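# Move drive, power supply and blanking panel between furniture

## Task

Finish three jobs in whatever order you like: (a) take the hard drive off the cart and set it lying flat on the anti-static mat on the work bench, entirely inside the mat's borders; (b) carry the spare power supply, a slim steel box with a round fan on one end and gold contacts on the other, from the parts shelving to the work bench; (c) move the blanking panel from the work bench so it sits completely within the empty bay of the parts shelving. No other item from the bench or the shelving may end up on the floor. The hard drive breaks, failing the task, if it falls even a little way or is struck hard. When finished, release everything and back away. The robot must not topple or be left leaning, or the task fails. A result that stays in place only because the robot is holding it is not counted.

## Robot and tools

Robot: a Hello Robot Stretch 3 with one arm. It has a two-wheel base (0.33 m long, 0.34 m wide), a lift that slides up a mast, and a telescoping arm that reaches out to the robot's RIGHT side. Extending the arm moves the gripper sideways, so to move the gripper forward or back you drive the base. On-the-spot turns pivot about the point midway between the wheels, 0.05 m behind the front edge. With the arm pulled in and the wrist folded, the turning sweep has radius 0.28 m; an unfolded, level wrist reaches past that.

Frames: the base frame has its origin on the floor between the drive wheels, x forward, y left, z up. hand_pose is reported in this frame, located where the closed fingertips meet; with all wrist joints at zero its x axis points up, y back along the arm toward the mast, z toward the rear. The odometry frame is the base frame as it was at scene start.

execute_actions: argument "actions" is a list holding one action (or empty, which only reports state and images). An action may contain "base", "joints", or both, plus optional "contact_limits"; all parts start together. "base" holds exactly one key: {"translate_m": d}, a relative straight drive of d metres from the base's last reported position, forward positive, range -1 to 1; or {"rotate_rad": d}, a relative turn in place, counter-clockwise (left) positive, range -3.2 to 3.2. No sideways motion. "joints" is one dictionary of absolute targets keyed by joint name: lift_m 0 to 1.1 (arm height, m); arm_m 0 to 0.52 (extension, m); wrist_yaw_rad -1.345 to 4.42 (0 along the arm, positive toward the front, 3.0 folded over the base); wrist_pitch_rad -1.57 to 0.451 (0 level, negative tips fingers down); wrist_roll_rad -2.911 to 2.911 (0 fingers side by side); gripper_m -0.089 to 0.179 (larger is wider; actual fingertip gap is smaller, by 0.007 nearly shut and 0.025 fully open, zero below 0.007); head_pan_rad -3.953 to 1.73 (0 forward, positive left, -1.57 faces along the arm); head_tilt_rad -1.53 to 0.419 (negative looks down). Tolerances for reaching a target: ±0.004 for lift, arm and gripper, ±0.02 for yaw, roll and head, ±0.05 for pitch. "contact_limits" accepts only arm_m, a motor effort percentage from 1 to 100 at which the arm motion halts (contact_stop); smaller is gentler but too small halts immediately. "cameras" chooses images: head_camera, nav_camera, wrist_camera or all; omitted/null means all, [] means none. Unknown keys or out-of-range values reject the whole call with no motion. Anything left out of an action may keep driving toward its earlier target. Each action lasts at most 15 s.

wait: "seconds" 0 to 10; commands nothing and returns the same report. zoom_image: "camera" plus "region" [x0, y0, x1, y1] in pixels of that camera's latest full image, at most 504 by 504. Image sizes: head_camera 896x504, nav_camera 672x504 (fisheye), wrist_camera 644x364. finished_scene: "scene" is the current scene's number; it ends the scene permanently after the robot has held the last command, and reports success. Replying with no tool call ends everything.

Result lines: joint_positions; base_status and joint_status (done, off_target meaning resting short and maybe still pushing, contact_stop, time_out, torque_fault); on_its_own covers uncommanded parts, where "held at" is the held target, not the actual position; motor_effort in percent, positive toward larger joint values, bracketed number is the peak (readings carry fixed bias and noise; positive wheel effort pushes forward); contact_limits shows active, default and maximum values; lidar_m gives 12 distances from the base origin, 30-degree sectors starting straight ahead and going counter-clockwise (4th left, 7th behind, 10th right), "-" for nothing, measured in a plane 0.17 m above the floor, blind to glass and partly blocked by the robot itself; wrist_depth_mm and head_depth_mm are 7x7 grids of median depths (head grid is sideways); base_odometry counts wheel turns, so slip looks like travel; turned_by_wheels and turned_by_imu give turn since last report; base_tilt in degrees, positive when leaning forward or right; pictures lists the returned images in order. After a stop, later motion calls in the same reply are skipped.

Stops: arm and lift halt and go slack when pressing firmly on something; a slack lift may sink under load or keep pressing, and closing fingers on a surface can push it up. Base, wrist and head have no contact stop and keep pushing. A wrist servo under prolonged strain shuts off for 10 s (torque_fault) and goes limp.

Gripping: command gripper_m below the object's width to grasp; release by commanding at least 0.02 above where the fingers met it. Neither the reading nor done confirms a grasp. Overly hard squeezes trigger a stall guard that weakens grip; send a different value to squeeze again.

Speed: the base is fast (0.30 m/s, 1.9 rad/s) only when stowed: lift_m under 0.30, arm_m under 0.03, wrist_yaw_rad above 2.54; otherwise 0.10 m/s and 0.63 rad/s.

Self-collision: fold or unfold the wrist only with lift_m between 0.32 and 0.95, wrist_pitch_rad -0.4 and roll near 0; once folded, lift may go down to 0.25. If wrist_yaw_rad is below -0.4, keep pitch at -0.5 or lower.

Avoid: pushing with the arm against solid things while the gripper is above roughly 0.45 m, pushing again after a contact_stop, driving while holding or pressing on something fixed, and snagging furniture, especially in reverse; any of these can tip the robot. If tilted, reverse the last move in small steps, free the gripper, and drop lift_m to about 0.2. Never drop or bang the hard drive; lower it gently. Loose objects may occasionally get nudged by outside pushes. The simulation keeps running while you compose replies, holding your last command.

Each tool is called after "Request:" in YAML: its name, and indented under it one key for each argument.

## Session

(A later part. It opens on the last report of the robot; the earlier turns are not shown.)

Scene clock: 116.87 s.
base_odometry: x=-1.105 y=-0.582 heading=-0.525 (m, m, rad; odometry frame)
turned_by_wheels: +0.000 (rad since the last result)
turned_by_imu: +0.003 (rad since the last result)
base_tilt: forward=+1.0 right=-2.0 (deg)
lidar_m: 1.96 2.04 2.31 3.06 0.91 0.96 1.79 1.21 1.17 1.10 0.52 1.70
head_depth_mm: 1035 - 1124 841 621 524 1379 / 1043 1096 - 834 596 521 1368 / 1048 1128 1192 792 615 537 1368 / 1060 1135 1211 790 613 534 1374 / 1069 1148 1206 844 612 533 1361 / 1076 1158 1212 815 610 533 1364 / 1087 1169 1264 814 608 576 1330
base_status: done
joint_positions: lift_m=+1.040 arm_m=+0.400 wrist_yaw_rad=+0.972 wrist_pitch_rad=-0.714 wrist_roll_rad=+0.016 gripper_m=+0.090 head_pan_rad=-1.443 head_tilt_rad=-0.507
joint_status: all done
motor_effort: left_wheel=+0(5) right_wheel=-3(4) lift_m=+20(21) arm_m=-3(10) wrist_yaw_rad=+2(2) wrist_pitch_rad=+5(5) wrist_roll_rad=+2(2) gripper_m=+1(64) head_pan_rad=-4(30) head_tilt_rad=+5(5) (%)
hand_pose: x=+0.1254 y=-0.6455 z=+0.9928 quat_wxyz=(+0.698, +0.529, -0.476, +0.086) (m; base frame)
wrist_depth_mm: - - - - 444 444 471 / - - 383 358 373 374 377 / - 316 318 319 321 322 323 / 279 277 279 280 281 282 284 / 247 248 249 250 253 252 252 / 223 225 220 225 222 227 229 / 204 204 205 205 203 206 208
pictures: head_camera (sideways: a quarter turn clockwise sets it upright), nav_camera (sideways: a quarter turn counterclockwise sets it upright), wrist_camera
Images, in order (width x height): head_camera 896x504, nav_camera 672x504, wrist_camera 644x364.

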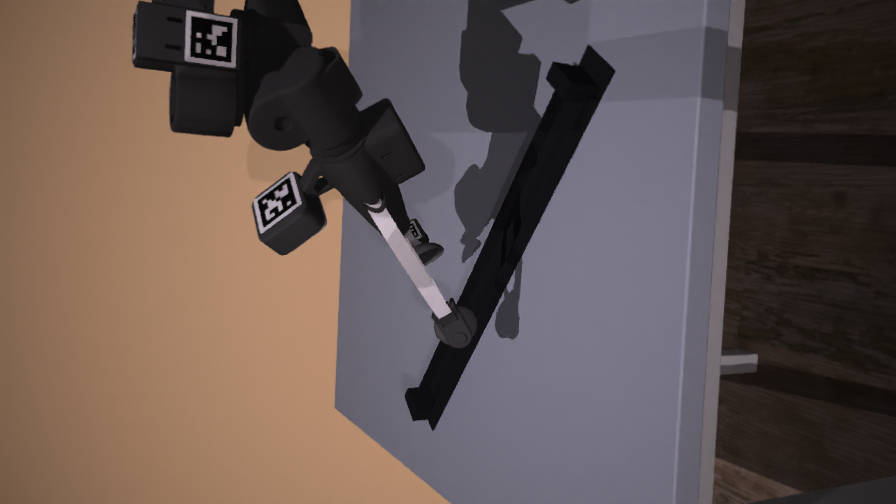

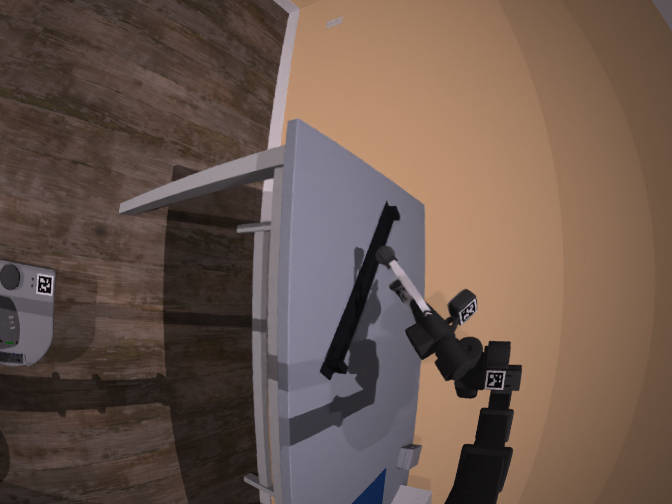

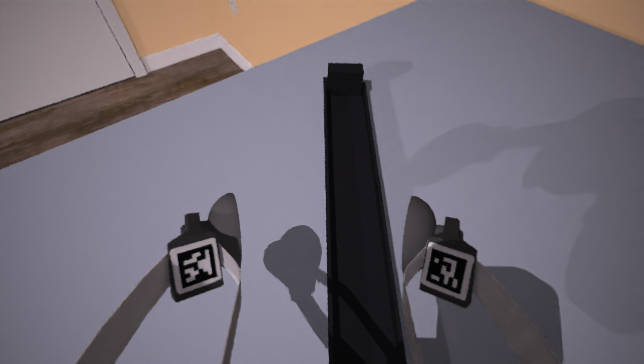

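Request:
execute_actions:
  actions:
    - {"base":{"translate_m":-0.016},"joints":{"arm_m":0.421,"lift_m":1.02}}
  cameras: []

Request:
execute_actions:
  actions:
    - {"joints":{"lift_m":0.982}}
  cameras: ["wrist_camera"]

Request:
execute_actions:
  actions:
    - {"joints":{"gripper_m":-0.012}}
  cameras: []

Request:
execute_actions:
  actions:
    - {"joints":{"lift_m":1.01}}
  cameras: ["head_camera","wrist_camera"]

Scene clock: 118.53 s.
base_odometry: x=-1.119 y=-0.574 heading=-0.525 (m, m, rad; odometry frame)
turned_by_wheels: +0.000 (rad since the last result)
turned_by_imu: +0.001 (rad since the last result)
base_tilt: forward=+0.9 right=-2.1 (deg)
lidar_m: 1.98 2.05 2.32 3.07 0.90 0.97 1.78 1.20 1.17 1.10 0.53 1.70
head_depth_mm: 1034 1090 1121 838 620 523 1379 / 1041 1105 - 815 594 537 1374 / 1051 1132 1185 791 614 537 1373 / 1058 1142 1198 787 614 535 1365 / 1070 1149 1208 862 610 532 1364 / 1077 1157 1213 812 610 573 1365 / 1088 1173 1264 814 607 577 1358
base_status: done
joint_positions: lift_m=+1.020 arm_m=+0.421 wrist_yaw_rad=+0.973 wrist_pitch_rad=-0.714 wrist_roll_rad=+0.016 gripper_m=+0.090 head_pan_rad=-1.443 head_tilt_rad=-0.507
joint_status: all done
motor_effort: left_wheel=+0(0) right_wheel=-3(8) lift_m=+20(21) arm_m=+3(2) wrist_yaw_rad=+2(2) wrist_pitch_rad=+5(5) wrist_roll_rad=+2(2) gripper_m=+0(0) head_pan_rad=-4(4) head_tilt_rad=+5(4) (%)
hand_pose: x=+0.1254 y=-0.6660 z=+0.9728 quat_wxyz=(+0.698, +0.529, -0.476, +0.086) (m; base frame)
wrist_depth_mm: - - - 405 405 410 411 / - - 337 326 339 341 344 / 286 288 289 288 293 293 296 / 253 253 254 249 257 258 259 / 225 225 227 225 230 228 231 / 203 204 201 202 201 207 208 / 186 186 186 181 188 188 189
pictures: none
No camera images: the call's "cameras" was empty. Leave "cameras" out to get every camera's image.

Scene clock: 119.70 s.
base_odometry: x=-1.119 y=-0.574 heading=-0.525 (m, m, rad; odometry frame)
turned_by_wheels: +0.000 (rad since the last result)
turned_by_imu: +0.000 (rad since the last result)
base_tilt: forward=+1.0 right=-2.0 (deg)
lidar_m: 1.98 2.06 2.34 3.06 0.90 0.96 1.78 1.20 1.17 1.10 0.53 1.70
head_depth_mm: 1033 1103 - 837 621 523 1381 / 1043 1117 - 795 594 538 1373 / 1053 1132 1203 756 617 537 1368 / 1057 1136 1207 849 614 534 1369 / 1067 1147 1208 866 611 533 1365 / 1079 1162 1216 815 609 572 1357 / 1087 1173 1274 816 607 577 1355
base_status: not commanded
joint_positions: lift_m=+0.982 arm_m=+0.421 wrist_yaw_rad=+0.973 wrist_pitch_rad=-0.712 wrist_roll_rad=+0.016 gripper_m=+0.090 head_pan_rad=-1.443 head_tilt_rad=-0.507
joint_status: all done
motor_effort: left_wheel=+0(0) right_wheel=-2(3) lift_m=+19(22) arm_m=+3(2) wrist_yaw_rad=+2(1) wrist_pitch_rad=+4(5) wrist_roll_rad=+2(2) gripper_m=+0(0) head_pan_rad=-3(3) head_tilt_rad=+5(5) (%)
hand_pose: x=+0.1258 y=-0.6662 z=+0.9352 quat_wxyz=(+0.698, +0.528, -0.476, +0.087) (m; base frame)
wrist_depth_mm: - - 329 316 331 335 337 / 281 274 276 269 279 280 280 / 235 236 237 234 238 240 242 / 206 207 208 206 209 211 212 / 184 185 185 179 188 188 188 / 166 166 164 165 165 170 169 / 151 152 152 150 153 154 154
pictures: wrist_camera
Images, in order (width x height): wrist_camera 644x364.

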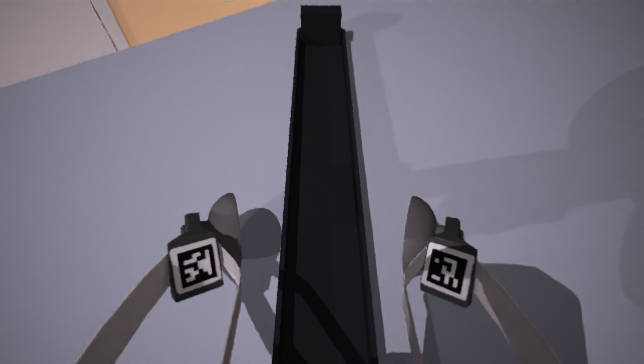

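Scene clock: 121.20 s.
base_odometry: x=-1.119 y=-0.574 heading=-0.525 (m, m, rad; odometry frame)
turned_by_wheels: +0.000 (rad since the last result)
turned_by_imu: +0.000 (rad since the last result)
base_tilt: forward=+1.0 right=-2.1 (deg)
lidar_m: 1.98 2.05 2.33 3.09 0.91 0.97 1.77 1.20 1.17 1.10 0.53 1.70
head_depth_mm: 1037 1103 - 837 620 523 1380 / 1047 1122 - 793 593 537 1377 / 1046 1135 1197 755 615 537 1372 / 1059 1141 1204 846 612 534 1365 / 1068 1146 1208 824 611 533 1367 / 1075 1157 1218 816 609 573 1360 / 1088 1171 1268 817 607 577 1362
base_status: not commanded
joint_positions: lift_m=+0.982 arm_m=+0.421 wrist_yaw_rad=+0.972 wrist_pitch_rad=-0.703 wrist_roll_rad=+0.016 gripper_m=-0.011 head_pan_rad=-1.443 head_tilt_rad=-0.507
joint_status: all done
motor_effort: left_wheel=+0(0) right_wheel=-2(3) lift_m=+19(19) arm_m=+3(2) wrist_yaw_rad=+2(1) wrist_pitch_rad=+1(4) wrist_roll_rad=+2(2) gripper_m=-20(100) head_pan_rad=-3(3) head_tilt_rad=+5(4) (%)
hand_pose: x=+0.1271 y=-0.6672 z=+0.9368 quat_wxyz=(+0.697, +0.526, -0.478, +0.090) (m; base frame)
wrist_depth_mm: - - 336 326 341 343 346 / - 278 281 278 283 286 286 / 238 240 241 237 243 245 245 / 208 210 211 209 212 212 215 / 186 187 191 185 193 189 190 / 168 168 165 167 166 170 171 / 153 153 153 151 154 155 155
pictures: none
No camera images: the call's "cameras" was empty. Leave "cameras" out to get every camera's image.

Scene clock: 122.23 s.
base_odometry: x=-1.119 y=-0.574 heading=-0.525 (m, m, rad; odometry frame)
turned_by_wheels: +0.000 (rad since the last result)
turned_by_imu: +0.000 (rad since the last result)
base_tilt: forward=+0.9 right=-2.2 (deg)
lidar_m: 1.97 2.05 2.33 3.08 0.90 0.97 1.78 1.20 1.17 1.10 0.53 1.71
head_depth_mm: 1038 1089 1119 839 620 523 1377 / 1040 1109 - 796 580 537 1375 / 1052 1134 1196 790 610 537 1362 / 1057 1138 1195 790 613 535 1368 / 1070 1153 1203 784 612 533 1362 / 1076 1162 1214 797 609 573 1359 / 1084 1169 1270 815 606 578 1361
base_status: not commanded
joint_positions: lift_m=+1.010 arm_m=+0.421 wrist_yaw_rad=+0.972 wrist_pitch_rad=-0.716 wrist_roll_rad=+0.016 gripper_m=-0.011 head_pan_rad=-1.443 head_tilt_rad=-0.507
joint_status: all done
motor_effort: left_wheel=+0(0) right_wheel=-3(2) lift_m=+26(27) arm_m=+2(1) wrist_yaw_rad=+2(1) wrist_pitch_rad=+5(6) wrist_roll_rad=+2(2) gripper_m=-21(21) head_pan_rad=-3(4) head_tilt_rad=+5(5) (%)
hand_pose: x=+0.1251 y=-0.6659 z=+0.9621 quat_wxyz=(+0.698, +0.529, -0.475, +0.086) (m; base frame)
wrist_depth_mm: - - - 355 383 385 387 / - 317 318 269 322 322 323 / 270 272 274 239 276 278 278 / 239 239 240 210 243 244 244 / 213 214 218 184 220 217 218 / 193 194 190 165 191 195 196 / 175 176 176 152 177 178 179
pictures: head_camera (sideways: a quarter turn clockwise sets it upright), wrist_camera
Images, in order (width x height): head_camera 896x504, wrist_camera 644x364.

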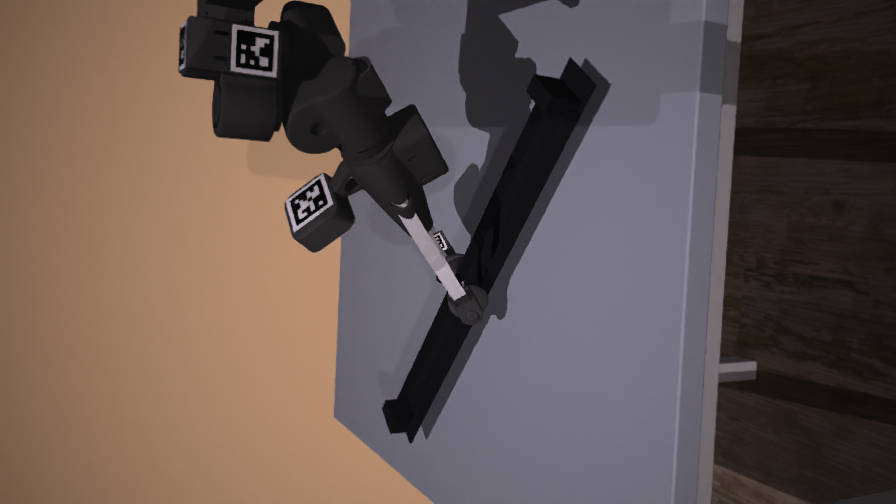

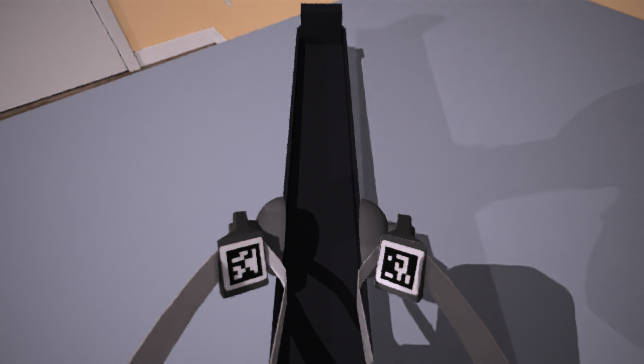

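Request:
execute_actions:
  actions:
    - {"base":{"rotate_rad":1.72},"joints":{"lift_m":1.1,"arm_m":0.03,"wrist_yaw_rad":1.57,"head_pan_rad":0,"head_tilt_rad":-0.3}}
  cameras: ["head_camera"]

Request:
execute_actions:
  actions:
    - {"base":{"translate_m":1.0},"joints":{"arm_m":0.003}}
  cameras: []

Request:
execute_actions:
  actions:
    - {"base":{"translate_m":1.0},"joints":{"head_pan_rad":0.2}}

Scene clock: 126.97 s.
base_odometry: x=-1.119 y=-0.574 heading=+1.195 (m, m, rad; odometry frame)
turned_by_wheels: +1.720 (rad since the last result)
turned_by_imu: +1.691 (rad since the last result)
base_tilt: forward=+1.0 right=-2.0 (deg)
lidar_m: 1.60 0.91 1.12 1.78 1.20 1.13 1.10 0.53 1.98 1.97 2.14 2.52
head_depth_mm: 2989 3146 3265 3371 2918 2084 1645 / 2999 3111 3273 3412 2865 2079 1641 / 3022 3160 3283 3438 2850 2072 1623 / 3028 3152 3311 3436 2823 2058 1632 / 3028 3212 3335 3425 2833 2035 1620 / 3056 3202 3340 3236 2547 1892 1613 / 1322 1341 1371 1404 1440 1475 1495
base_status: done
joint_positions: lift_m=+1.100 arm_m=+0.030 wrist_yaw_rad=+1.570 wrist_pitch_rad=-0.718 wrist_roll_rad=+0.016 gripper_m=-0.011 head_pan_rad=-0.007 head_tilt_rad=-0.310
joint_status: all done
motor_effort: left_wheel=-3(6) right_wheel=+2(8) lift_m=+26(28) arm_m=-2(5) wrist_yaw_rad=+1(4) wrist_pitch_rad=+6(6) wrist_roll_rad=+2(2) gripper_m=-20(20) head_pan_rad=+4(42) head_tilt_rad=+6(27) (%)
hand_pose: x=+0.1557 y=-0.1755 z=+1.0518 quat_wxyz=(+0.642, +0.646, -0.298, +0.287) (m; base frame)
wrist_depth_mm: 759 - - - - - - / 836 - - 268 - - - / 965 - - 240 - - - / - - - 211 - - - / - - - 184 - - - / - - - 165 - - - / - - - 152 - - -
pictures: head_camera (sideways: a quarter turn clockwise sets it upright)
Images, in order (width x height): head_camera 896x504.

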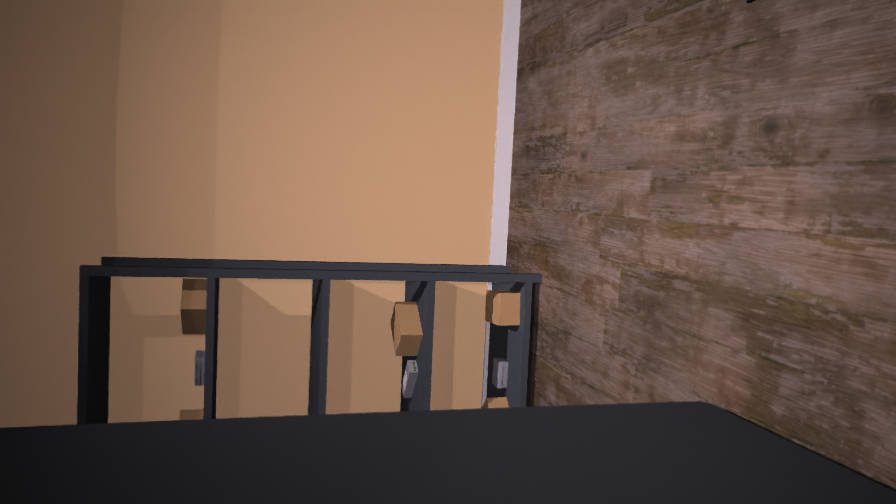

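Scene clock: 138.63 s.
base_odometry: x=-0.752 y=+0.356 heading=+1.195 (m, m, rad; odometry frame)
turned_by_wheels: +0.000 (rad since the last result)
turned_by_imu: +0.009 (rad since the last result)
base_tilt: forward=+1.1 right=-2.1 (deg)
lidar_m: 2.06 0.59 0.46 0.46 0.49 1.79 1.49 2.41 2.13 1.98 1.83 2.57
head_depth_mm: 2140 2222 2328 2446 2554 2083 1551 / 2149 2242 2331 2459 2575 2090 1640 / 2158 2281 2389 2491 2589 2073 1634 / 2164 2267 2376 2483 2560 2067 1632 / 2210 2253 2375 2471 2626 2046 1620 / 2226 2316 2409 2514 2620 2037 1620 / 2254 2326 2419 2539 2520 2039 1613
base_status: done
joint_positions: lift_m=+1.100 arm_m=+0.003 wrist_yaw_rad=+1.570 wrist_pitch_rad=-0.718 wrist_roll_rad=+0.016 gripper_m=-0.011 head_pan_rad=-0.007 head_tilt_rad=-0.310
joint_status: all done
motor_effort: left_wheel=-3(4) right_wheel=+1(5) lift_m=+26(26) arm_m=-2(3) wrist_yaw_rad=+0(0) wrist_pitch_rad=+6(6) wrist_roll_rad=+2(2) gripper_m=-21(20) head_pan_rad=+3(3) head_tilt_rad=+6(6) (%)
hand_pose: x=+0.1557 y=-0.1485 z=+1.0518 quat_wxyz=(+0.642, +0.646, -0.298, +0.287) (m; base frame)
wrist_depth_mm: 628 - - - - - - / 644 - - 268 - - - / 663 941 - 239 - - - / 667 954 - 211 - - - / 676 983 - 184 - - - / 669 - - 165 - - - / 685 932 - 153 - - -
pictures: none
No camera images: the call's "cameras" was empty. Leave "cameras" out to get every camera's image.

Scene clock: 150.30 s.
base_odometry: x=-0.385 y=+1.286 heading=+1.195 (m, m, rad; odometry frame)
turned_by_wheels: +0.000 (rad since the last result)
turned_by_imu: +0.009 (rad since the last result)
base_tilt: forward=+1.0 right=-2.2 (deg)
lidar_m: 1.06 1.40 1.61 0.67 0.48 0.57 2.48 2.84 1.83 1.78 1.98 1.56
head_depth_mm: 1268 1320 1377 1441 1506 1575 1619 / 1240 1316 1386 1463 1550 1630 1635 / 1296 1124 1451 1051 1542 1187 1496 / 1078 1423 1503 1376 1623 1313 1408 / 1427 1477 1559 1369 1670 1288 1526 / 1464 1530 1605 1506 1680 1382 1521 / 1496 1569 1648 1484 1592 1584 1518
base_status: done
joint_positions: lift_m=+1.100 arm_m=+0.003 wrist_yaw_rad=+1.570 wrist_pitch_rad=-0.718 wrist_roll_rad=+0.016 gripper_m=-0.011 head_pan_rad=+0.193 head_tilt_rad=-0.309
joint_status: all done
motor_effort: left_wheel=-2(3) right_wheel=+1(6) lift_m=+26(26) arm_m=-4(3) wrist_yaw_rad=+0(1) wrist_pitch_rad=+6(6) wrist_roll_rad=+2(2) gripper_m=-20(20) head_pan_rad=+4(20) head_tilt_rad=+6(6) (%)
hand_pose: x=+0.1557 y=-0.1485 z=+1.0518 quat_wxyz=(+0.642, +0.646, -0.298, +0.287) (m; base frame)
wrist_depth_mm: - - - - - - - / - - - 269 - - - / - - - 238 - - - / - - - 211 - - - / - - - 185 - - - / - - - 165 - - - / - - - 152 - - -
pictures: head_camera (sideways: a quarter turn clockwise sets it upright), nav_camera (sideways: a quarter turn counterclockwise sets it upright), wrist_camera
Images, in order (width x height): head_camera 896x504, nav_camera 672x504, wrist_camera 644x364.

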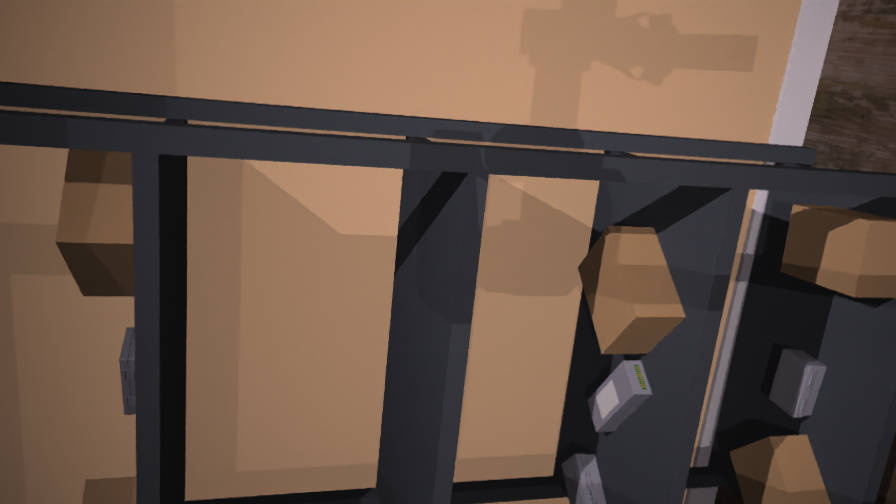

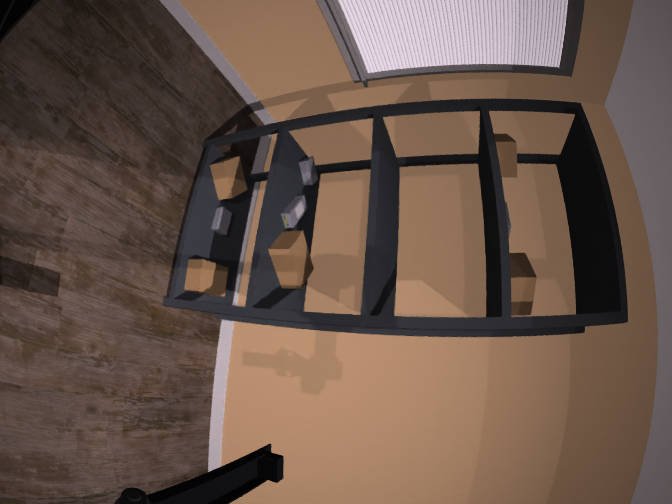

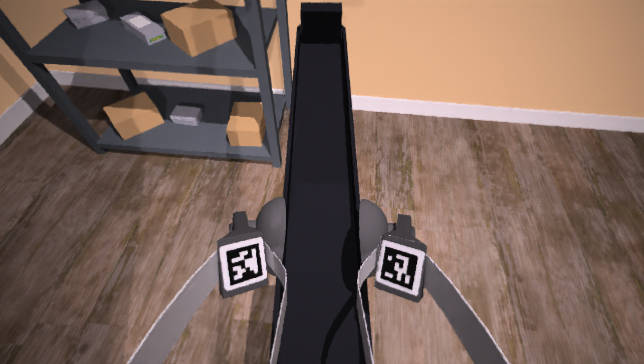

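Request:
execute_actions:
  actions: []

Scene clock: 151.87 s.
base_odometry: x=-0.385 y=+1.286 heading=+1.195 (m, m, rad; odometry frame)
turned_by_wheels: +0.000 (rad since the last result)
turned_by_imu: +0.000 (rad since the last result)
base_tilt: forward=+1.0 right=-2.1 (deg)
lidar_m: 1.06 1.40 1.60 0.67 0.48 0.57 2.49 2.84 1.83 1.79 1.99 1.56
head_depth_mm: 1270 1322 1379 1439 1508 1580 1612 / 1242 1321 1391 1459 1545 1640 1638 / 1307 1125 1454 1056 1540 1185 1497 / 1078 1429 1499 1374 1609 1313 1405 / 1419 1474 1561 1362 1662 1292 1530 / 1463 1528 1607 1492 1673 1384 1527 / 1494 1573 1650 1487 1583 1592 1510
base_status: done
joint_positions: lift_m=+1.100 arm_m=+0.003 wrist_yaw_rad=+1.570 wrist_pitch_rad=-0.718 wrist_roll_rad=+0.016 gripper_m=-0.011 head_pan_rad=+0.193 head_tilt_rad=-0.309
joint_status: all done
motor_effort: left_wheel=-2(3) right_wheel=+1(6) lift_m=+26(26) arm_m=-3(3) wrist_yaw_rad=+0(1) wrist_pitch_rad=+6(6) wrist_roll_rad=+2(2) gripper_m=-21(20) head_pan_rad=+4(20) head_tilt_rad=+6(6) (%)
hand_pose: x=+0.1557 y=-0.1485 z=+1.0518 quat_wxyz=(+0.642, +0.646, -0.298, +0.287) (m; base frame)
wrist_depth_mm: - - - - - - - / - - - 268 - - - / - - - 239 - - - / - - - 210 - - - / - - - 184 - - - / - - - 165 - - - / - - - 152 - - -
pictures: head_camera (sideways: a quarter turn clockwise sets it upright), nav_camera (sideways: a quarter turn counterclockwise sets it upright), wrist_camera
Images, in order (width x height): head_camera 896x504, nav_camera 672x504, wrist_camera 644x364.

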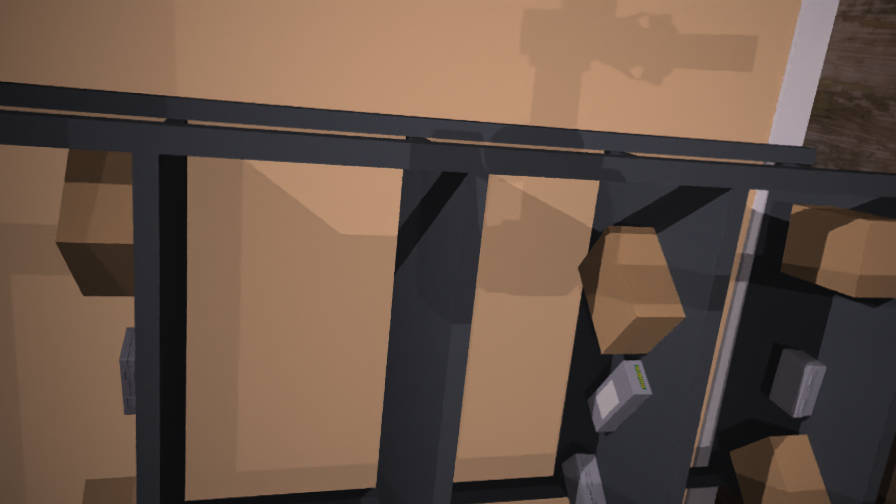

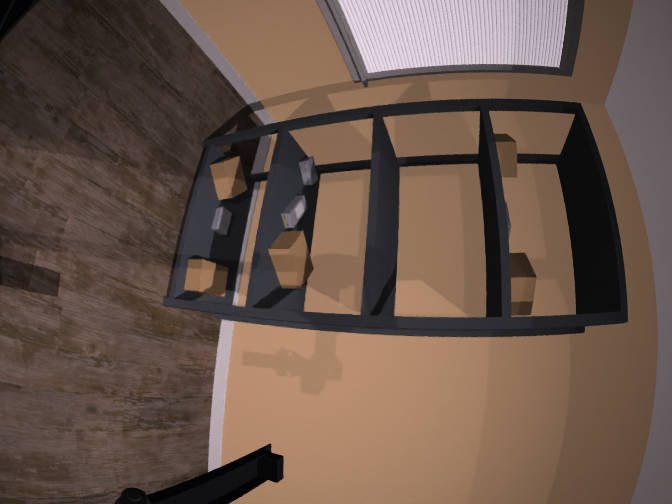

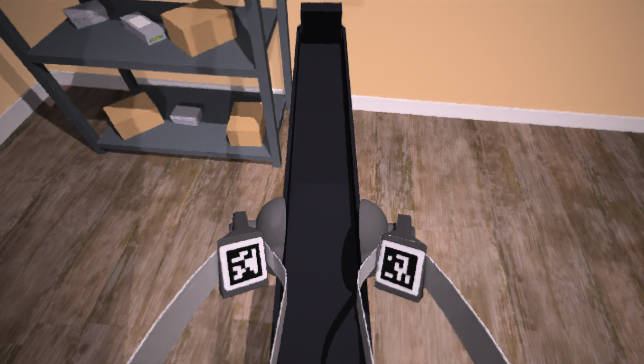

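Request:
execute_actions:
  actions:
    - {"base":{"translate_m":0.57}}
  cameras: []

Request:
execute_actions:
  actions:
    - {"base":{"rotate_rad":1.47},"joints":{"head_pan_rad":-1.2,"head_tilt_rad":-0.6}}

Scene clock: 168.53 s.
base_odometry: x=-0.175 y=+1.816 heading=+1.195 (m, m, rad; odometry frame)
turned_by_wheels: +0.000 (rad since the last result)
turned_by_imu: +0.006 (rad since the last result)
base_tilt: forward=+1.0 right=-2.2 (deg)
lidar_m: 0.49 0.57 0.96 1.52 1.04 0.86 3.68 2.92 1.89 2.25 1.24 0.98
head_depth_mm: 786 818 855 894 932 978 1029 / 761 804 843 898 956 1004 1066 / 392 410 432 457 489 954 999 / 456 888 930 966 628 518 907 / 463 919 962 998 692 568 864 / 469 947 998 1030 688 568 838 / 474 977 1030 1057 684 1087 833
base_status: done
joint_positions: lift_m=+1.100 arm_m=+0.003 wrist_yaw_rad=+1.570 wrist_pitch_rad=-0.718 wrist_roll_rad=+0.016 gripper_m=-0.011 head_pan_rad=+0.193 head_tilt_rad=-0.309
joint_status: not commanded
motor_effort: left_wheel=-3(4) right_wheel=+1(4) lift_m=+26(26) arm_m=-3(3) wrist_yaw_rad=+1(1) wrist_pitch_rad=+6(6) wrist_roll_rad=+2(2) gripper_m=-20(20) head_pan_rad=+3(4) head_tilt_rad=+6(7) (%)
hand_pose: x=+0.1557 y=-0.1485 z=+1.0518 quat_wxyz=(+0.642, +0.646, -0.298, +0.287) (m; base frame)
wrist_depth_mm: 437 426 893 820 860 833 803 / - - - 269 997 947 919 / 895 823 919 238 - - - / 830 810 816 210 - - - / - - - 184 - - - / - - - 165 - - - / - - - 152 - - -
pictures: none
No camera images: the call's "cameras" was empty. Leave "cameras" out to get every camera's image.

Scene clock: 171.80 s.
base_odometry: x=-0.175 y=+1.816 heading=+2.665 (m, m, rad; odometry frame)
turned_by_wheels: +1.470 (rad since the last result)
turned_by_imu: +1.444 (rad since the last result)
base_tilt: forward=+1.0 right=-2.1 (deg)
lidar_m: 1.52 1.15 0.86 1.14 3.21 1.91 1.90 1.37 1.00 0.49 0.50 0.96
head_depth_mm: 733 822 907 1006 1076 - - / 385 420 475 958 - - - / 839 902 749 - - - - / 870 947 837 - - - - / 904 983 832 - - 883 - / 935 1011 782 - 919 863 - / 973 1060 777 940 1031 941 -
base_status: done
joint_positions: lift_m=+1.100 arm_m=+0.003 wrist_yaw_rad=+1.570 wrist_pitch_rad=-0.718 wrist_roll_rad=+0.016 gripper_m=-0.011 head_pan_rad=-1.193 head_tilt_rad=-0.592
joint_status: all done
motor_effort: left_wheel=-3(7) right_wheel=+2(4) lift_m=+26(26) arm_m=-4(4) wrist_yaw_rad=+0(1) wrist_pitch_rad=+6(6) wrist_roll_rad=+2(2) gripper_m=-20(20) head_pan_rad=-3(41) head_tilt_rad=-5(29) (%)
hand_pose: x=+0.1557 y=-0.1485 z=+1.0518 quat_wxyz=(+0.642, +0.646, -0.298, +0.287) (m; base frame)
wrist_depth_mm: - - - - - - 416 / - - - 268 - - 375 / - - - 240 - 949 911 / - - - 211 - 813 843 / - - - 184 - 684 635 / - - - 166 - 673 609 / - - - 152 - 619 620
pictures: head_camera (sideways: a quarter turn clockwise sets it upright), nav_camera (sideways: a quarter turn counterclockwise sets it upright), wrist_camera
Images, in order (width x height): head_camera 896x504, nav_camera 672x504, wrist_camera 644x364.

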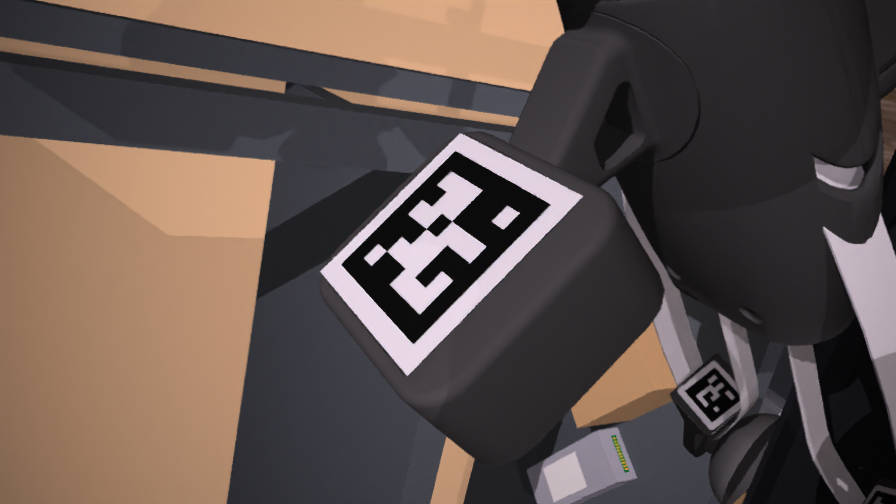

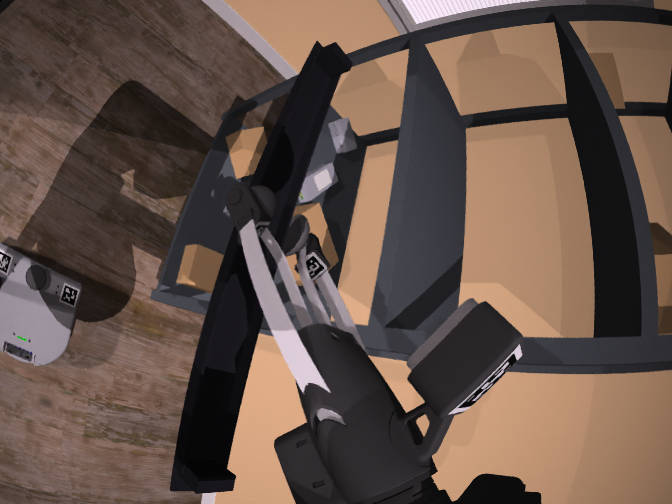

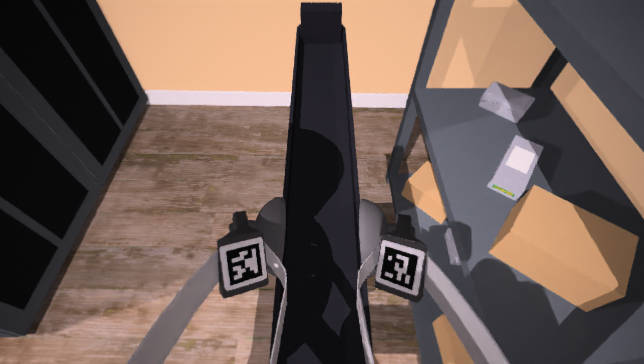

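Request:
execute_actions:
  actions:
    - {"base":{"translate_m":0.38},"joints":{"arm_m":0.2}}
  cameras: ["nav_camera","wrist_camera"]

Scene clock: 177.93 s.
base_odometry: x=-0.513 y=+1.990 heading=+2.664 (m, m, rad; odometry frame)
turned_by_wheels: +0.000 (rad since the last result)
turned_by_imu: +0.003 (rad since the last result)
base_tilt: forward=+1.2 right=-2.1 (deg)
lidar_m: 1.14 1.14 0.84 0.80 3.16 2.32 2.26 1.37 0.54 0.53 0.69 0.75
head_depth_mm: 781 830 - 546 385 789 752 / 809 853 795 523 396 805 765 / 837 909 793 614 415 873 799 / 866 945 788 613 976 874 1125 / 896 981 782 574 1048 897 1142 / 924 991 777 578 1025 896 1131 / 963 1073 775 473 1479 917 1188
base_status: done
joint_positions: lift_m=+1.100 arm_m=+0.200 wrist_yaw_rad=+1.570 wrist_pitch_rad=-0.718 wrist_roll_rad=+0.016 gripper_m=-0.011 head_pan_rad=-1.193 head_tilt_rad=-0.592
joint_status: all done
motor_effort: left_wheel=-3(4) right_wheel=+2(5) lift_m=+26(26) arm_m=+3(3) wrist_yaw_rad=+0(1) wrist_pitch_rad=+6(6) wrist_roll_rad=+2(2) gripper_m=-20(19) head_pan_rad=-3(3) head_tilt_rad=-4(5) (%)
hand_pose: x=+0.1557 y=-0.3451 z=+1.0518 quat_wxyz=(+0.642, +0.646, -0.298, +0.287) (m; base frame)
wrist_depth_mm: - - - - 443 410 413 / - - - 268 573 347 347 / - - - 239 761 296 300 / - - - 211 812 260 262 / - - - 184 769 239 233 / - - - 165 667 219 210 / - - - 152 616 202 192
pictures: nav_camera (sideways: a quarter turn counterclockwise sets it upright), wrist_camera
Images, in order (width x height): nav_camera 672x504, wrist_camera 644x364.

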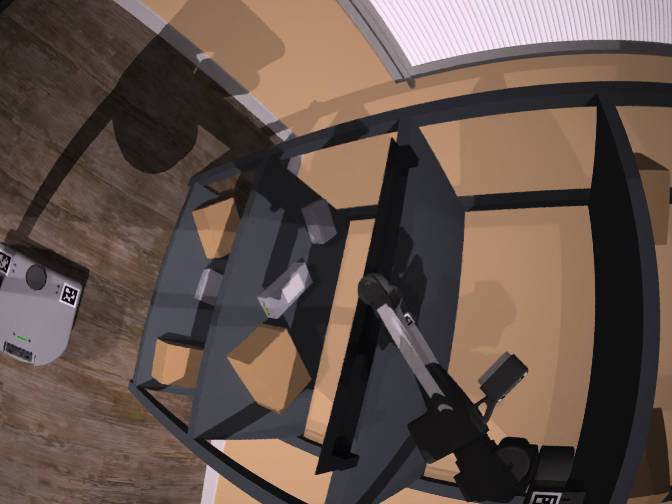

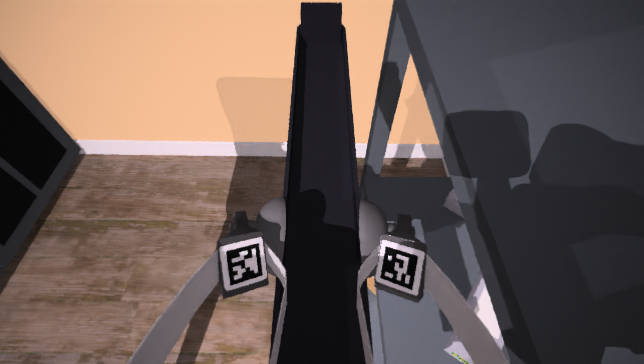

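Request:
execute_actions:
  actions:
    - {"joints":{"arm_m":0.5}}
  cameras: []

Request:
execute_actions:
  actions:
    - {"joints":{"lift_m":1.068}}
  cameras: ["nav_camera","wrist_camera"]

Scene clock: 181.90 s.
base_odometry: x=-0.513 y=+1.990 heading=+2.664 (m, m, rad; odometry frame)
turned_by_wheels: +0.000 (rad since the last result)
turned_by_imu: +0.001 (rad since the last result)
base_tilt: forward=+0.9 right=-2.0 (deg)
lidar_m: 1.14 1.14 0.83 0.81 3.18 2.32 2.26 1.37 0.54 0.53 0.69 0.75
head_depth_mm: 780 843 777 568 1044 787 753 / 810 876 679 566 1071 806 766 / 838 906 710 563 1101 875 800 / 867 945 708 586 1093 876 1125 / 899 986 710 607 1058 896 1145 / 920 985 778 634 1030 895 1133 / 961 1069 773 1338 1483 919 1189
base_status: not commanded
joint_positions: lift_m=+1.100 arm_m=+0.500 wrist_yaw_rad=+1.570 wrist_pitch_rad=-0.718 wrist_roll_rad=+0.016 gripper_m=-0.011 head_pan_rad=-1.193 head_tilt_rad=-0.592
joint_status: all done
motor_effort: left_wheel=-3(2) right_wheel=+1(2) lift_m=+26(26) arm_m=+3(3) wrist_yaw_rad=+0(0) wrist_pitch_rad=+6(6) wrist_roll_rad=+2(2) gripper_m=-20(20) head_pan_rad=-3(4) head_tilt_rad=-4(4) (%)
hand_pose: x=+0.1557 y=-0.6451 z=+1.0518 quat_wxyz=(+0.642, +0.646, -0.298, +0.287) (m; base frame)
wrist_depth_mm: - - 404 379 407 411 372 / - - 339 269 342 343 344 / - 300 292 238 295 296 296 / - 256 257 210 258 260 260 / - 230 234 184 237 231 231 / - 206 202 165 203 209 209 / 191 188 188 152 189 190 191
pictures: none
No camera images: the call's "cameras" was empty. Leave "cameras" out to get every camera's image.

Scene clock: 183.00 s.
base_odometry: x=-0.513 y=+1.990 heading=+2.664 (m, m, rad; odometry frame)
turned_by_wheels: +0.000 (rad since the last result)
turned_by_imu: +0.000 (rad since the last result)
base_tilt: forward=+1.1 right=-2.0 (deg)
lidar_m: 1.14 1.14 0.83 0.80 3.16 2.31 2.26 1.37 0.54 0.53 0.68 0.75
head_depth_mm: 783 853 755 568 1039 788 753 / 808 872 844 566 1069 806 766 / 836 911 817 564 1097 875 799 / 867 942 787 585 1094 877 1128 / 899 980 712 608 1058 897 1139 / 924 987 778 634 1022 894 1137 / 962 1071 773 1342 1487 922 1192
base_status: not commanded
joint_positions: lift_m=+1.068 arm_m=+0.500 wrist_yaw_rad=+1.570 wrist_pitch_rad=-0.718 wrist_roll_rad=+0.016 gripper_m=-0.011 head_pan_rad=-1.193 head_tilt_rad=-0.592
joint_status: all done
motor_effort: left_wheel=-3(3) right_wheel=+2(1) lift_m=+21(22) arm_m=+2(2) wrist_yaw_rad=+0(0) wrist_pitch_rad=+6(6) wrist_roll_rad=+2(2) gripper_m=-21(20) head_pan_rad=-2(3) head_tilt_rad=-4(4) (%)
hand_pose: x=+0.1557 y=-0.6451 z=+1.0201 quat_wxyz=(+0.642, +0.646, -0.298, +0.287) (m; base frame)
wrist_depth_mm: - - 342 319 343 346 346 / - 295 287 268 290 290 293 / - 247 248 236 249 250 251 / - 217 217 210 219 220 222 / 197 194 198 184 199 196 196 / 175 174 171 165 172 177 177 / 159 159 159 152 160 161 162
pictures: nav_camera (sideways: a quarter turn counterclockwise sets it upright), wrist_camera
Images, in order (width x height): nav_camera 672x504, wrist_camera 644x364.

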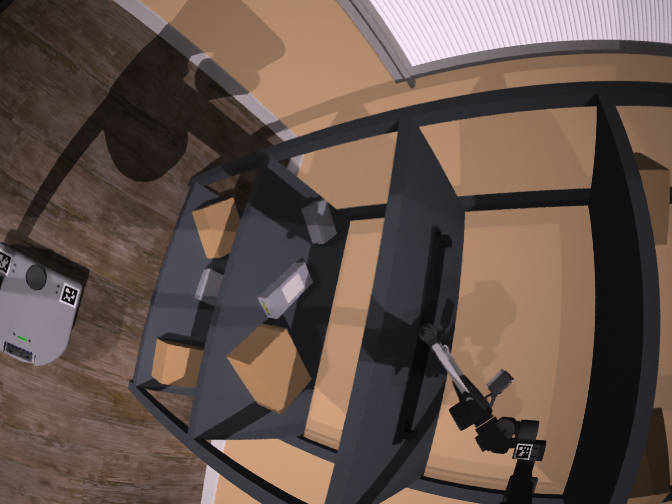

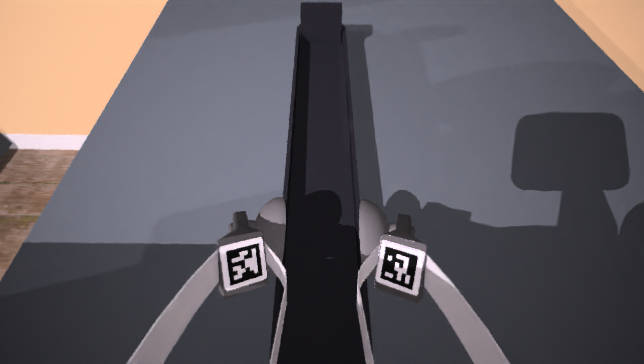

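Request:
execute_actions:
  actions:
    - {"joints":{"lift_m":1.063}}
  cameras: []

Request:
execute_actions:
  actions:
    - {"joints":{"gripper_m":0.08}}
  cameras: []

Request:
execute_actions:
  actions:
    - {"joints":{"lift_m":1.1,"wrist_pitch_rad":-0.5}}
  cameras: ["wrist_camera"]

Request:
execute_actions:
  actions:
    - {"joints":{"arm_m":0.1,"head_tilt_rad":-0.85,"head_pan_rad":-1.1}}
  cameras: []

Request:
execute_actions:
  actions:
    - {"joints":{"lift_m":0.72,"wrist_pitch_rad":-0.7,"wrist_yaw_rad":0.8,"gripper_m":0.12}}

Scene clock: 184.37 s.
base_odometry: x=-0.513 y=+1.990 heading=+2.664 (m, m, rad; odometry frame)
turned_by_wheels: +0.000 (rad since the last result)
turned_by_imu: +0.000 (rad since the last result)
base_tilt: forward=+1.0 right=-1.9 (deg)
lidar_m: 1.14 1.14 0.84 0.80 3.15 2.32 2.26 1.36 0.54 0.53 0.69 0.75
head_depth_mm: 782 853 755 569 1038 787 753 / 810 876 844 566 1070 807 765 / 838 908 815 565 1100 874 797 / 868 944 788 585 1096 875 1123 / 899 982 782 609 1061 897 1143 / 919 990 779 634 1028 895 1140 / 958 1068 773 1341 1484 918 1190
base_status: not commanded
joint_positions: lift_m=+1.063 arm_m=+0.500 wrist_yaw_rad=+1.570 wrist_pitch_rad=-0.718 wrist_roll_rad=+0.016 gripper_m=-0.011 head_pan_rad=-1.193 head_tilt_rad=-0.592
joint_status: all done
motor_effort: left_wheel=-3(3) right_wheel=+1(2) lift_m=+21(20) arm_m=+2(2) wrist_yaw_rad=+0(0) wrist_pitch_rad=+6(6) wrist_roll_rad=+2(2) gripper_m=-20(20) head_pan_rad=-2(4) head_tilt_rad=-4(4) (%)
hand_pose: x=+0.1557 y=-0.6451 z=+1.0151 quat_wxyz=(+0.642, +0.646, -0.298, +0.287) (m; base frame)
wrist_depth_mm: - - 332 322 336 336 339 / - 285 279 271 282 282 282 / - 239 240 235 242 244 242 / - 210 211 206 212 214 215 / 192 188 192 184 193 190 191 / 169 169 166 165 167 172 173 / 155 155 155 152 156 156 157
pictures: none
No camera images: the call's "cameras" was empty. Leave "cameras" out to get every camera's image.

Scene clock: 185.77 s.
base_odometry: x=-0.513 y=+1.990 heading=+2.664 (m, m, rad; odometry frame)
turned_by_wheels: +0.000 (rad since the last result)
turned_by_imu: +0.000 (rad since the last result)
base_tilt: forward=+1.0 right=-2.1 (deg)
lidar_m: 1.14 1.15 0.83 0.80 3.15 2.32 2.27 1.36 0.54 0.53 0.69 0.75
head_depth_mm: 782 853 754 569 1044 786 754 / 808 872 846 566 1068 808 764 / 836 907 837 564 1095 876 799 / 866 941 787 585 1094 876 1122 / 901 985 783 609 1064 895 1142 / 919 990 779 634 1028 894 1137 / 960 1071 773 1342 1484 918 1188
base_status: not commanded
joint_positions: lift_m=+1.063 arm_m=+0.500 wrist_yaw_rad=+1.570 wrist_pitch_rad=-0.715 wrist_roll_rad=+0.016 gripper_m=+0.080 head_pan_rad=-1.193 head_tilt_rad=-0.592
joint_status: all done
motor_effort: left_wheel=-3(3) right_wheel=+1(1) lift_m=+20(21) arm_m=+3(3) wrist_yaw_rad=+1(0) wrist_pitch_rad=+5(6) wrist_roll_rad=+2(2) gripper_m=+1(87) head_pan_rad=-4(3) head_tilt_rad=-4(4) (%)
hand_pose: x=+0.1562 y=-0.6451 z=+1.0156 quat_wxyz=(+0.641, +0.646, -0.298, +0.288) (m; base frame)
wrist_depth_mm: - - 334 324 336 340 340 / - 287 280 279 284 284 286 / - 240 241 238 243 244 246 / - 211 213 210 213 214 216 / 192 188 191 183 195 191 191 / 170 170 167 165 168 172 173 / 155 155 156 153 156 157 157
pictures: none
No camera images: the call's "cameras" was empty. Leave "cameras" out to get every camera's image.

Scene clock: 186.90 s.
base_odometry: x=-0.513 y=+1.990 heading=+2.664 (m, m, rad; odometry frame)
turned_by_wheels: +0.000 (rad since the last result)
turned_by_imu: +0.000 (rad since the last result)
base_tilt: forward=+0.9 right=-2.0 (deg)
lidar_m: 1.14 1.14 0.83 0.80 3.15 2.32 2.26 1.37 0.54 0.53 0.69 0.75
head_depth_mm: 778 836 798 568 1039 786 751 / 806 867 793 567 1069 805 765 / 837 906 747 565 1098 874 798 / 865 945 787 586 1095 876 1123 / 900 983 784 609 1060 897 1139 / 919 987 779 635 1029 896 1139 / 963 1075 774 1338 1474 916 1190
base_status: not commanded
joint_positions: lift_m=+1.100 arm_m=+0.500 wrist_yaw_rad=+1.570 wrist_pitch_rad=-0.518 wrist_roll_rad=+0.016 gripper_m=+0.080 head_pan_rad=-1.193 head_tilt_rad=-0.592
joint_status: all done
motor_effort: left_wheel=-2(2) right_wheel=+2(1) lift_m=+26(29) arm_m=+2(3) wrist_yaw_rad=+0(1) wrist_pitch_rad=+5(4) wrist_roll_rad=+2(2) gripper_m=+0(1) head_pan_rad=-3(3) head_tilt_rad=-4(4) (%)
hand_pose: x=+0.1894 y=-0.6451 z=+1.0908 quat_wxyz=(+0.609, +0.614, -0.360, +0.350) (m; base frame)
wrist_depth_mm: - 977 938 990 962 480 369 / - - - - 860 511 368 / - - 413 415 421 421 367 / - - 339 341 343 344 348 / - 295 290 287 299 291 293 / - 249 242 246 243 252 254 / - 220 220 218 221 222 223
pictures: wrist_camera
Images, in order (width x height): wrist_camera 644x364.

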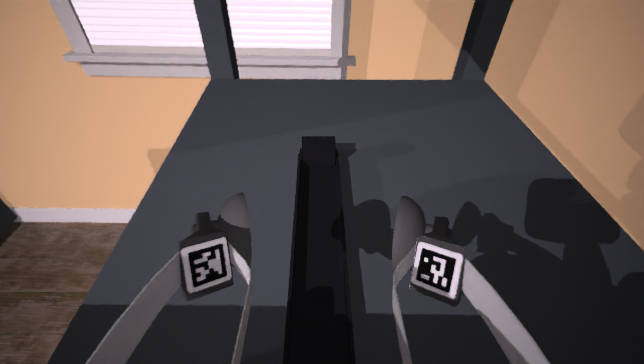

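Scene clock: 191.03 s.
base_odometry: x=-0.513 y=+1.990 heading=+2.664 (m, m, rad; odometry frame)
turned_by_wheels: +0.000 (rad since the last result)
turned_by_imu: +0.001 (rad since the last result)
base_tilt: forward=+1.0 right=-2.0 (deg)
lidar_m: 1.14 1.14 0.83 0.80 3.17 2.32 2.26 1.37 0.54 0.53 0.69 0.75
head_depth_mm: - 675 1084 1027 808 1073 1093 / 751 631 1139 1027 860 1214 1128 / 822 629 1136 995 880 1227 1142 / 819 631 1169 1002 912 1233 1157 / 817 618 - 1022 1232 1256 1155 / 813 604 1388 998 1340 1271 1151 / 1066 647 1485 974 1394 1296 1150
base_status: not commanded
joint_positions: lift_m=+1.100 arm_m=+0.100 wrist_yaw_rad=+1.570 wrist_pitch_rad=-0.518 wrist_roll_rad=+0.016 gripper_m=+0.080 head_pan_rad=-1.107 head_tilt_rad=-0.839
joint_status: all done
motor_effort: left_wheel=-3(2) right_wheel=+1(1) lift_m=+25(26) arm_m=-3(3) wrist_yaw_rad=+1(0) wrist_pitch_rad=+6(6) wrist_roll_rad=+2(2) gripper_m=+1(0) head_pan_rad=+4(13) head_tilt_rad=-6(28) (%)
hand_pose: x=+0.1894 y=-0.2455 z=+1.0908 quat_wxyz=(+0.609, +0.614, -0.360, +0.350) (m; base frame)
wrist_depth_mm: 989 987 983 979 998 972 838 / - - - - - 527 770 / - - - - - 446 425 / - - - - - 382 350 / - - - - - - 296 / - - - - - 728 269 / - - - - 986 664 639
pictures: none
No camera images: the call's "cameras" was empty. Leave "cameras" out to get every camera's image.

Scene clock: 195.33 s.
base_odometry: x=-0.513 y=+1.990 heading=+2.664 (m, m, rad; odometry frame)
turned_by_wheels: +0.000 (rad since the last result)
turned_by_imu: +0.001 (rad since the last result)
base_tilt: forward=+1.0 right=-2.0 (deg)
lidar_m: 1.14 1.15 0.83 0.80 3.17 2.31 2.26 1.37 0.54 0.53 0.69 0.75
head_depth_mm: 796 594 516 1028 807 - 1110 / 822 611 531 1029 879 - 1128 / 819 609 1136 994 894 1227 1147 / 820 607 1172 1001 913 1232 1155 / 817 606 1197 1023 1228 1261 1153 / 810 604 1414 1021 1344 1279 1158 / 1068 647 1533 993 1399 1298 1161
base_status: not commanded
joint_positions: lift_m=+0.720 arm_m=+0.100 wrist_yaw_rad=+0.802 wrist_pitch_rad=-0.711 wrist_roll_rad=+0.016 gripper_m=+0.120 head_pan_rad=-1.107 head_tilt_rad=-0.839
joint_status: all done
motor_effort: left_wheel=-3(3) right_wheel=+1(1) lift_m=+19(22) arm_m=-3(4) wrist_yaw_rad=-2(1) wrist_pitch_rad=+3(4) wrist_roll_rad=+2(2) gripper_m=+1(87) head_pan_rad=+3(3) head_tilt_rad=-6(6) (%)
hand_pose: x=+0.1068 y=-0.3694 z=+0.6735 quat_wxyz=(+0.702, +0.485, -0.520, +0.028) (m; base frame)
wrist_depth_mm: 826 933 568 551 569 556 495 / 906 - 490 481 427 480 484 / 986 - 710 408 391 305 271 / 989 - 914 380 361 309 237 / 908 910 866 810 330 295 247 / 824 789 819 762 734 289 291 / 743 755 744 735 675 288 266
pictures: head_camera (sideways: a quarter turn clockwise sets it upright), nav_camera (sideways: a quarter turn counterclockwise sets it upright), wrist_camera
Images, in order (width x height): head_camera 896x504, nav_camera 672x504, wrist_camera 644x364.

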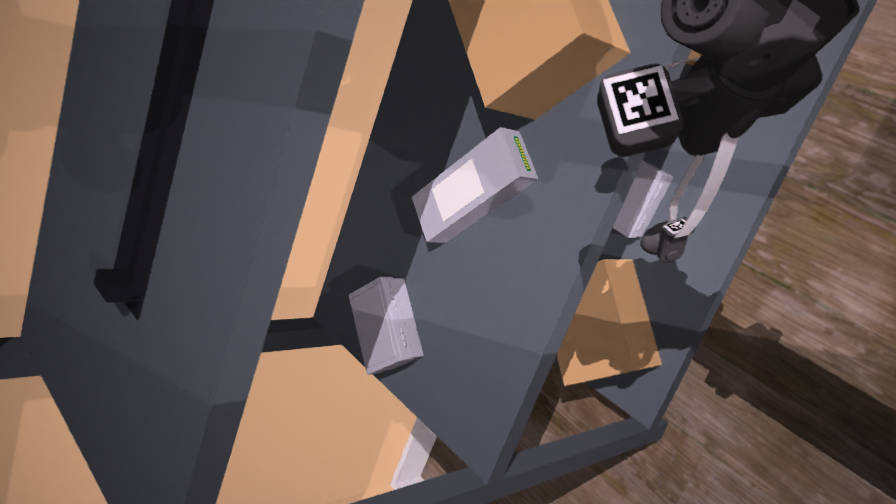

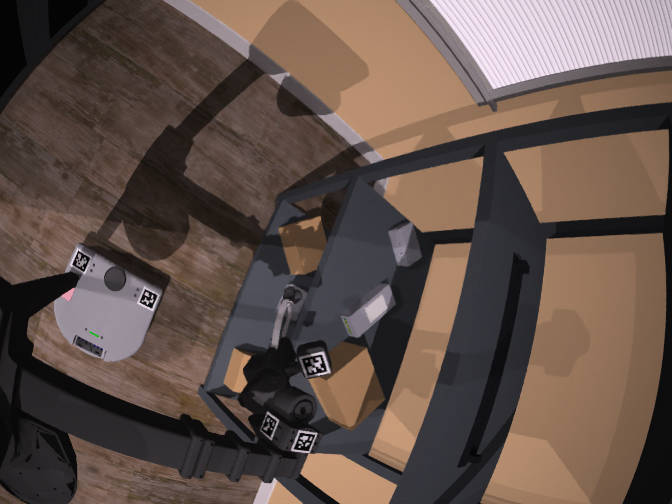

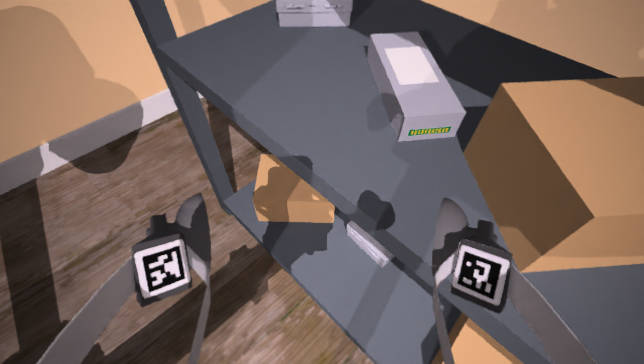

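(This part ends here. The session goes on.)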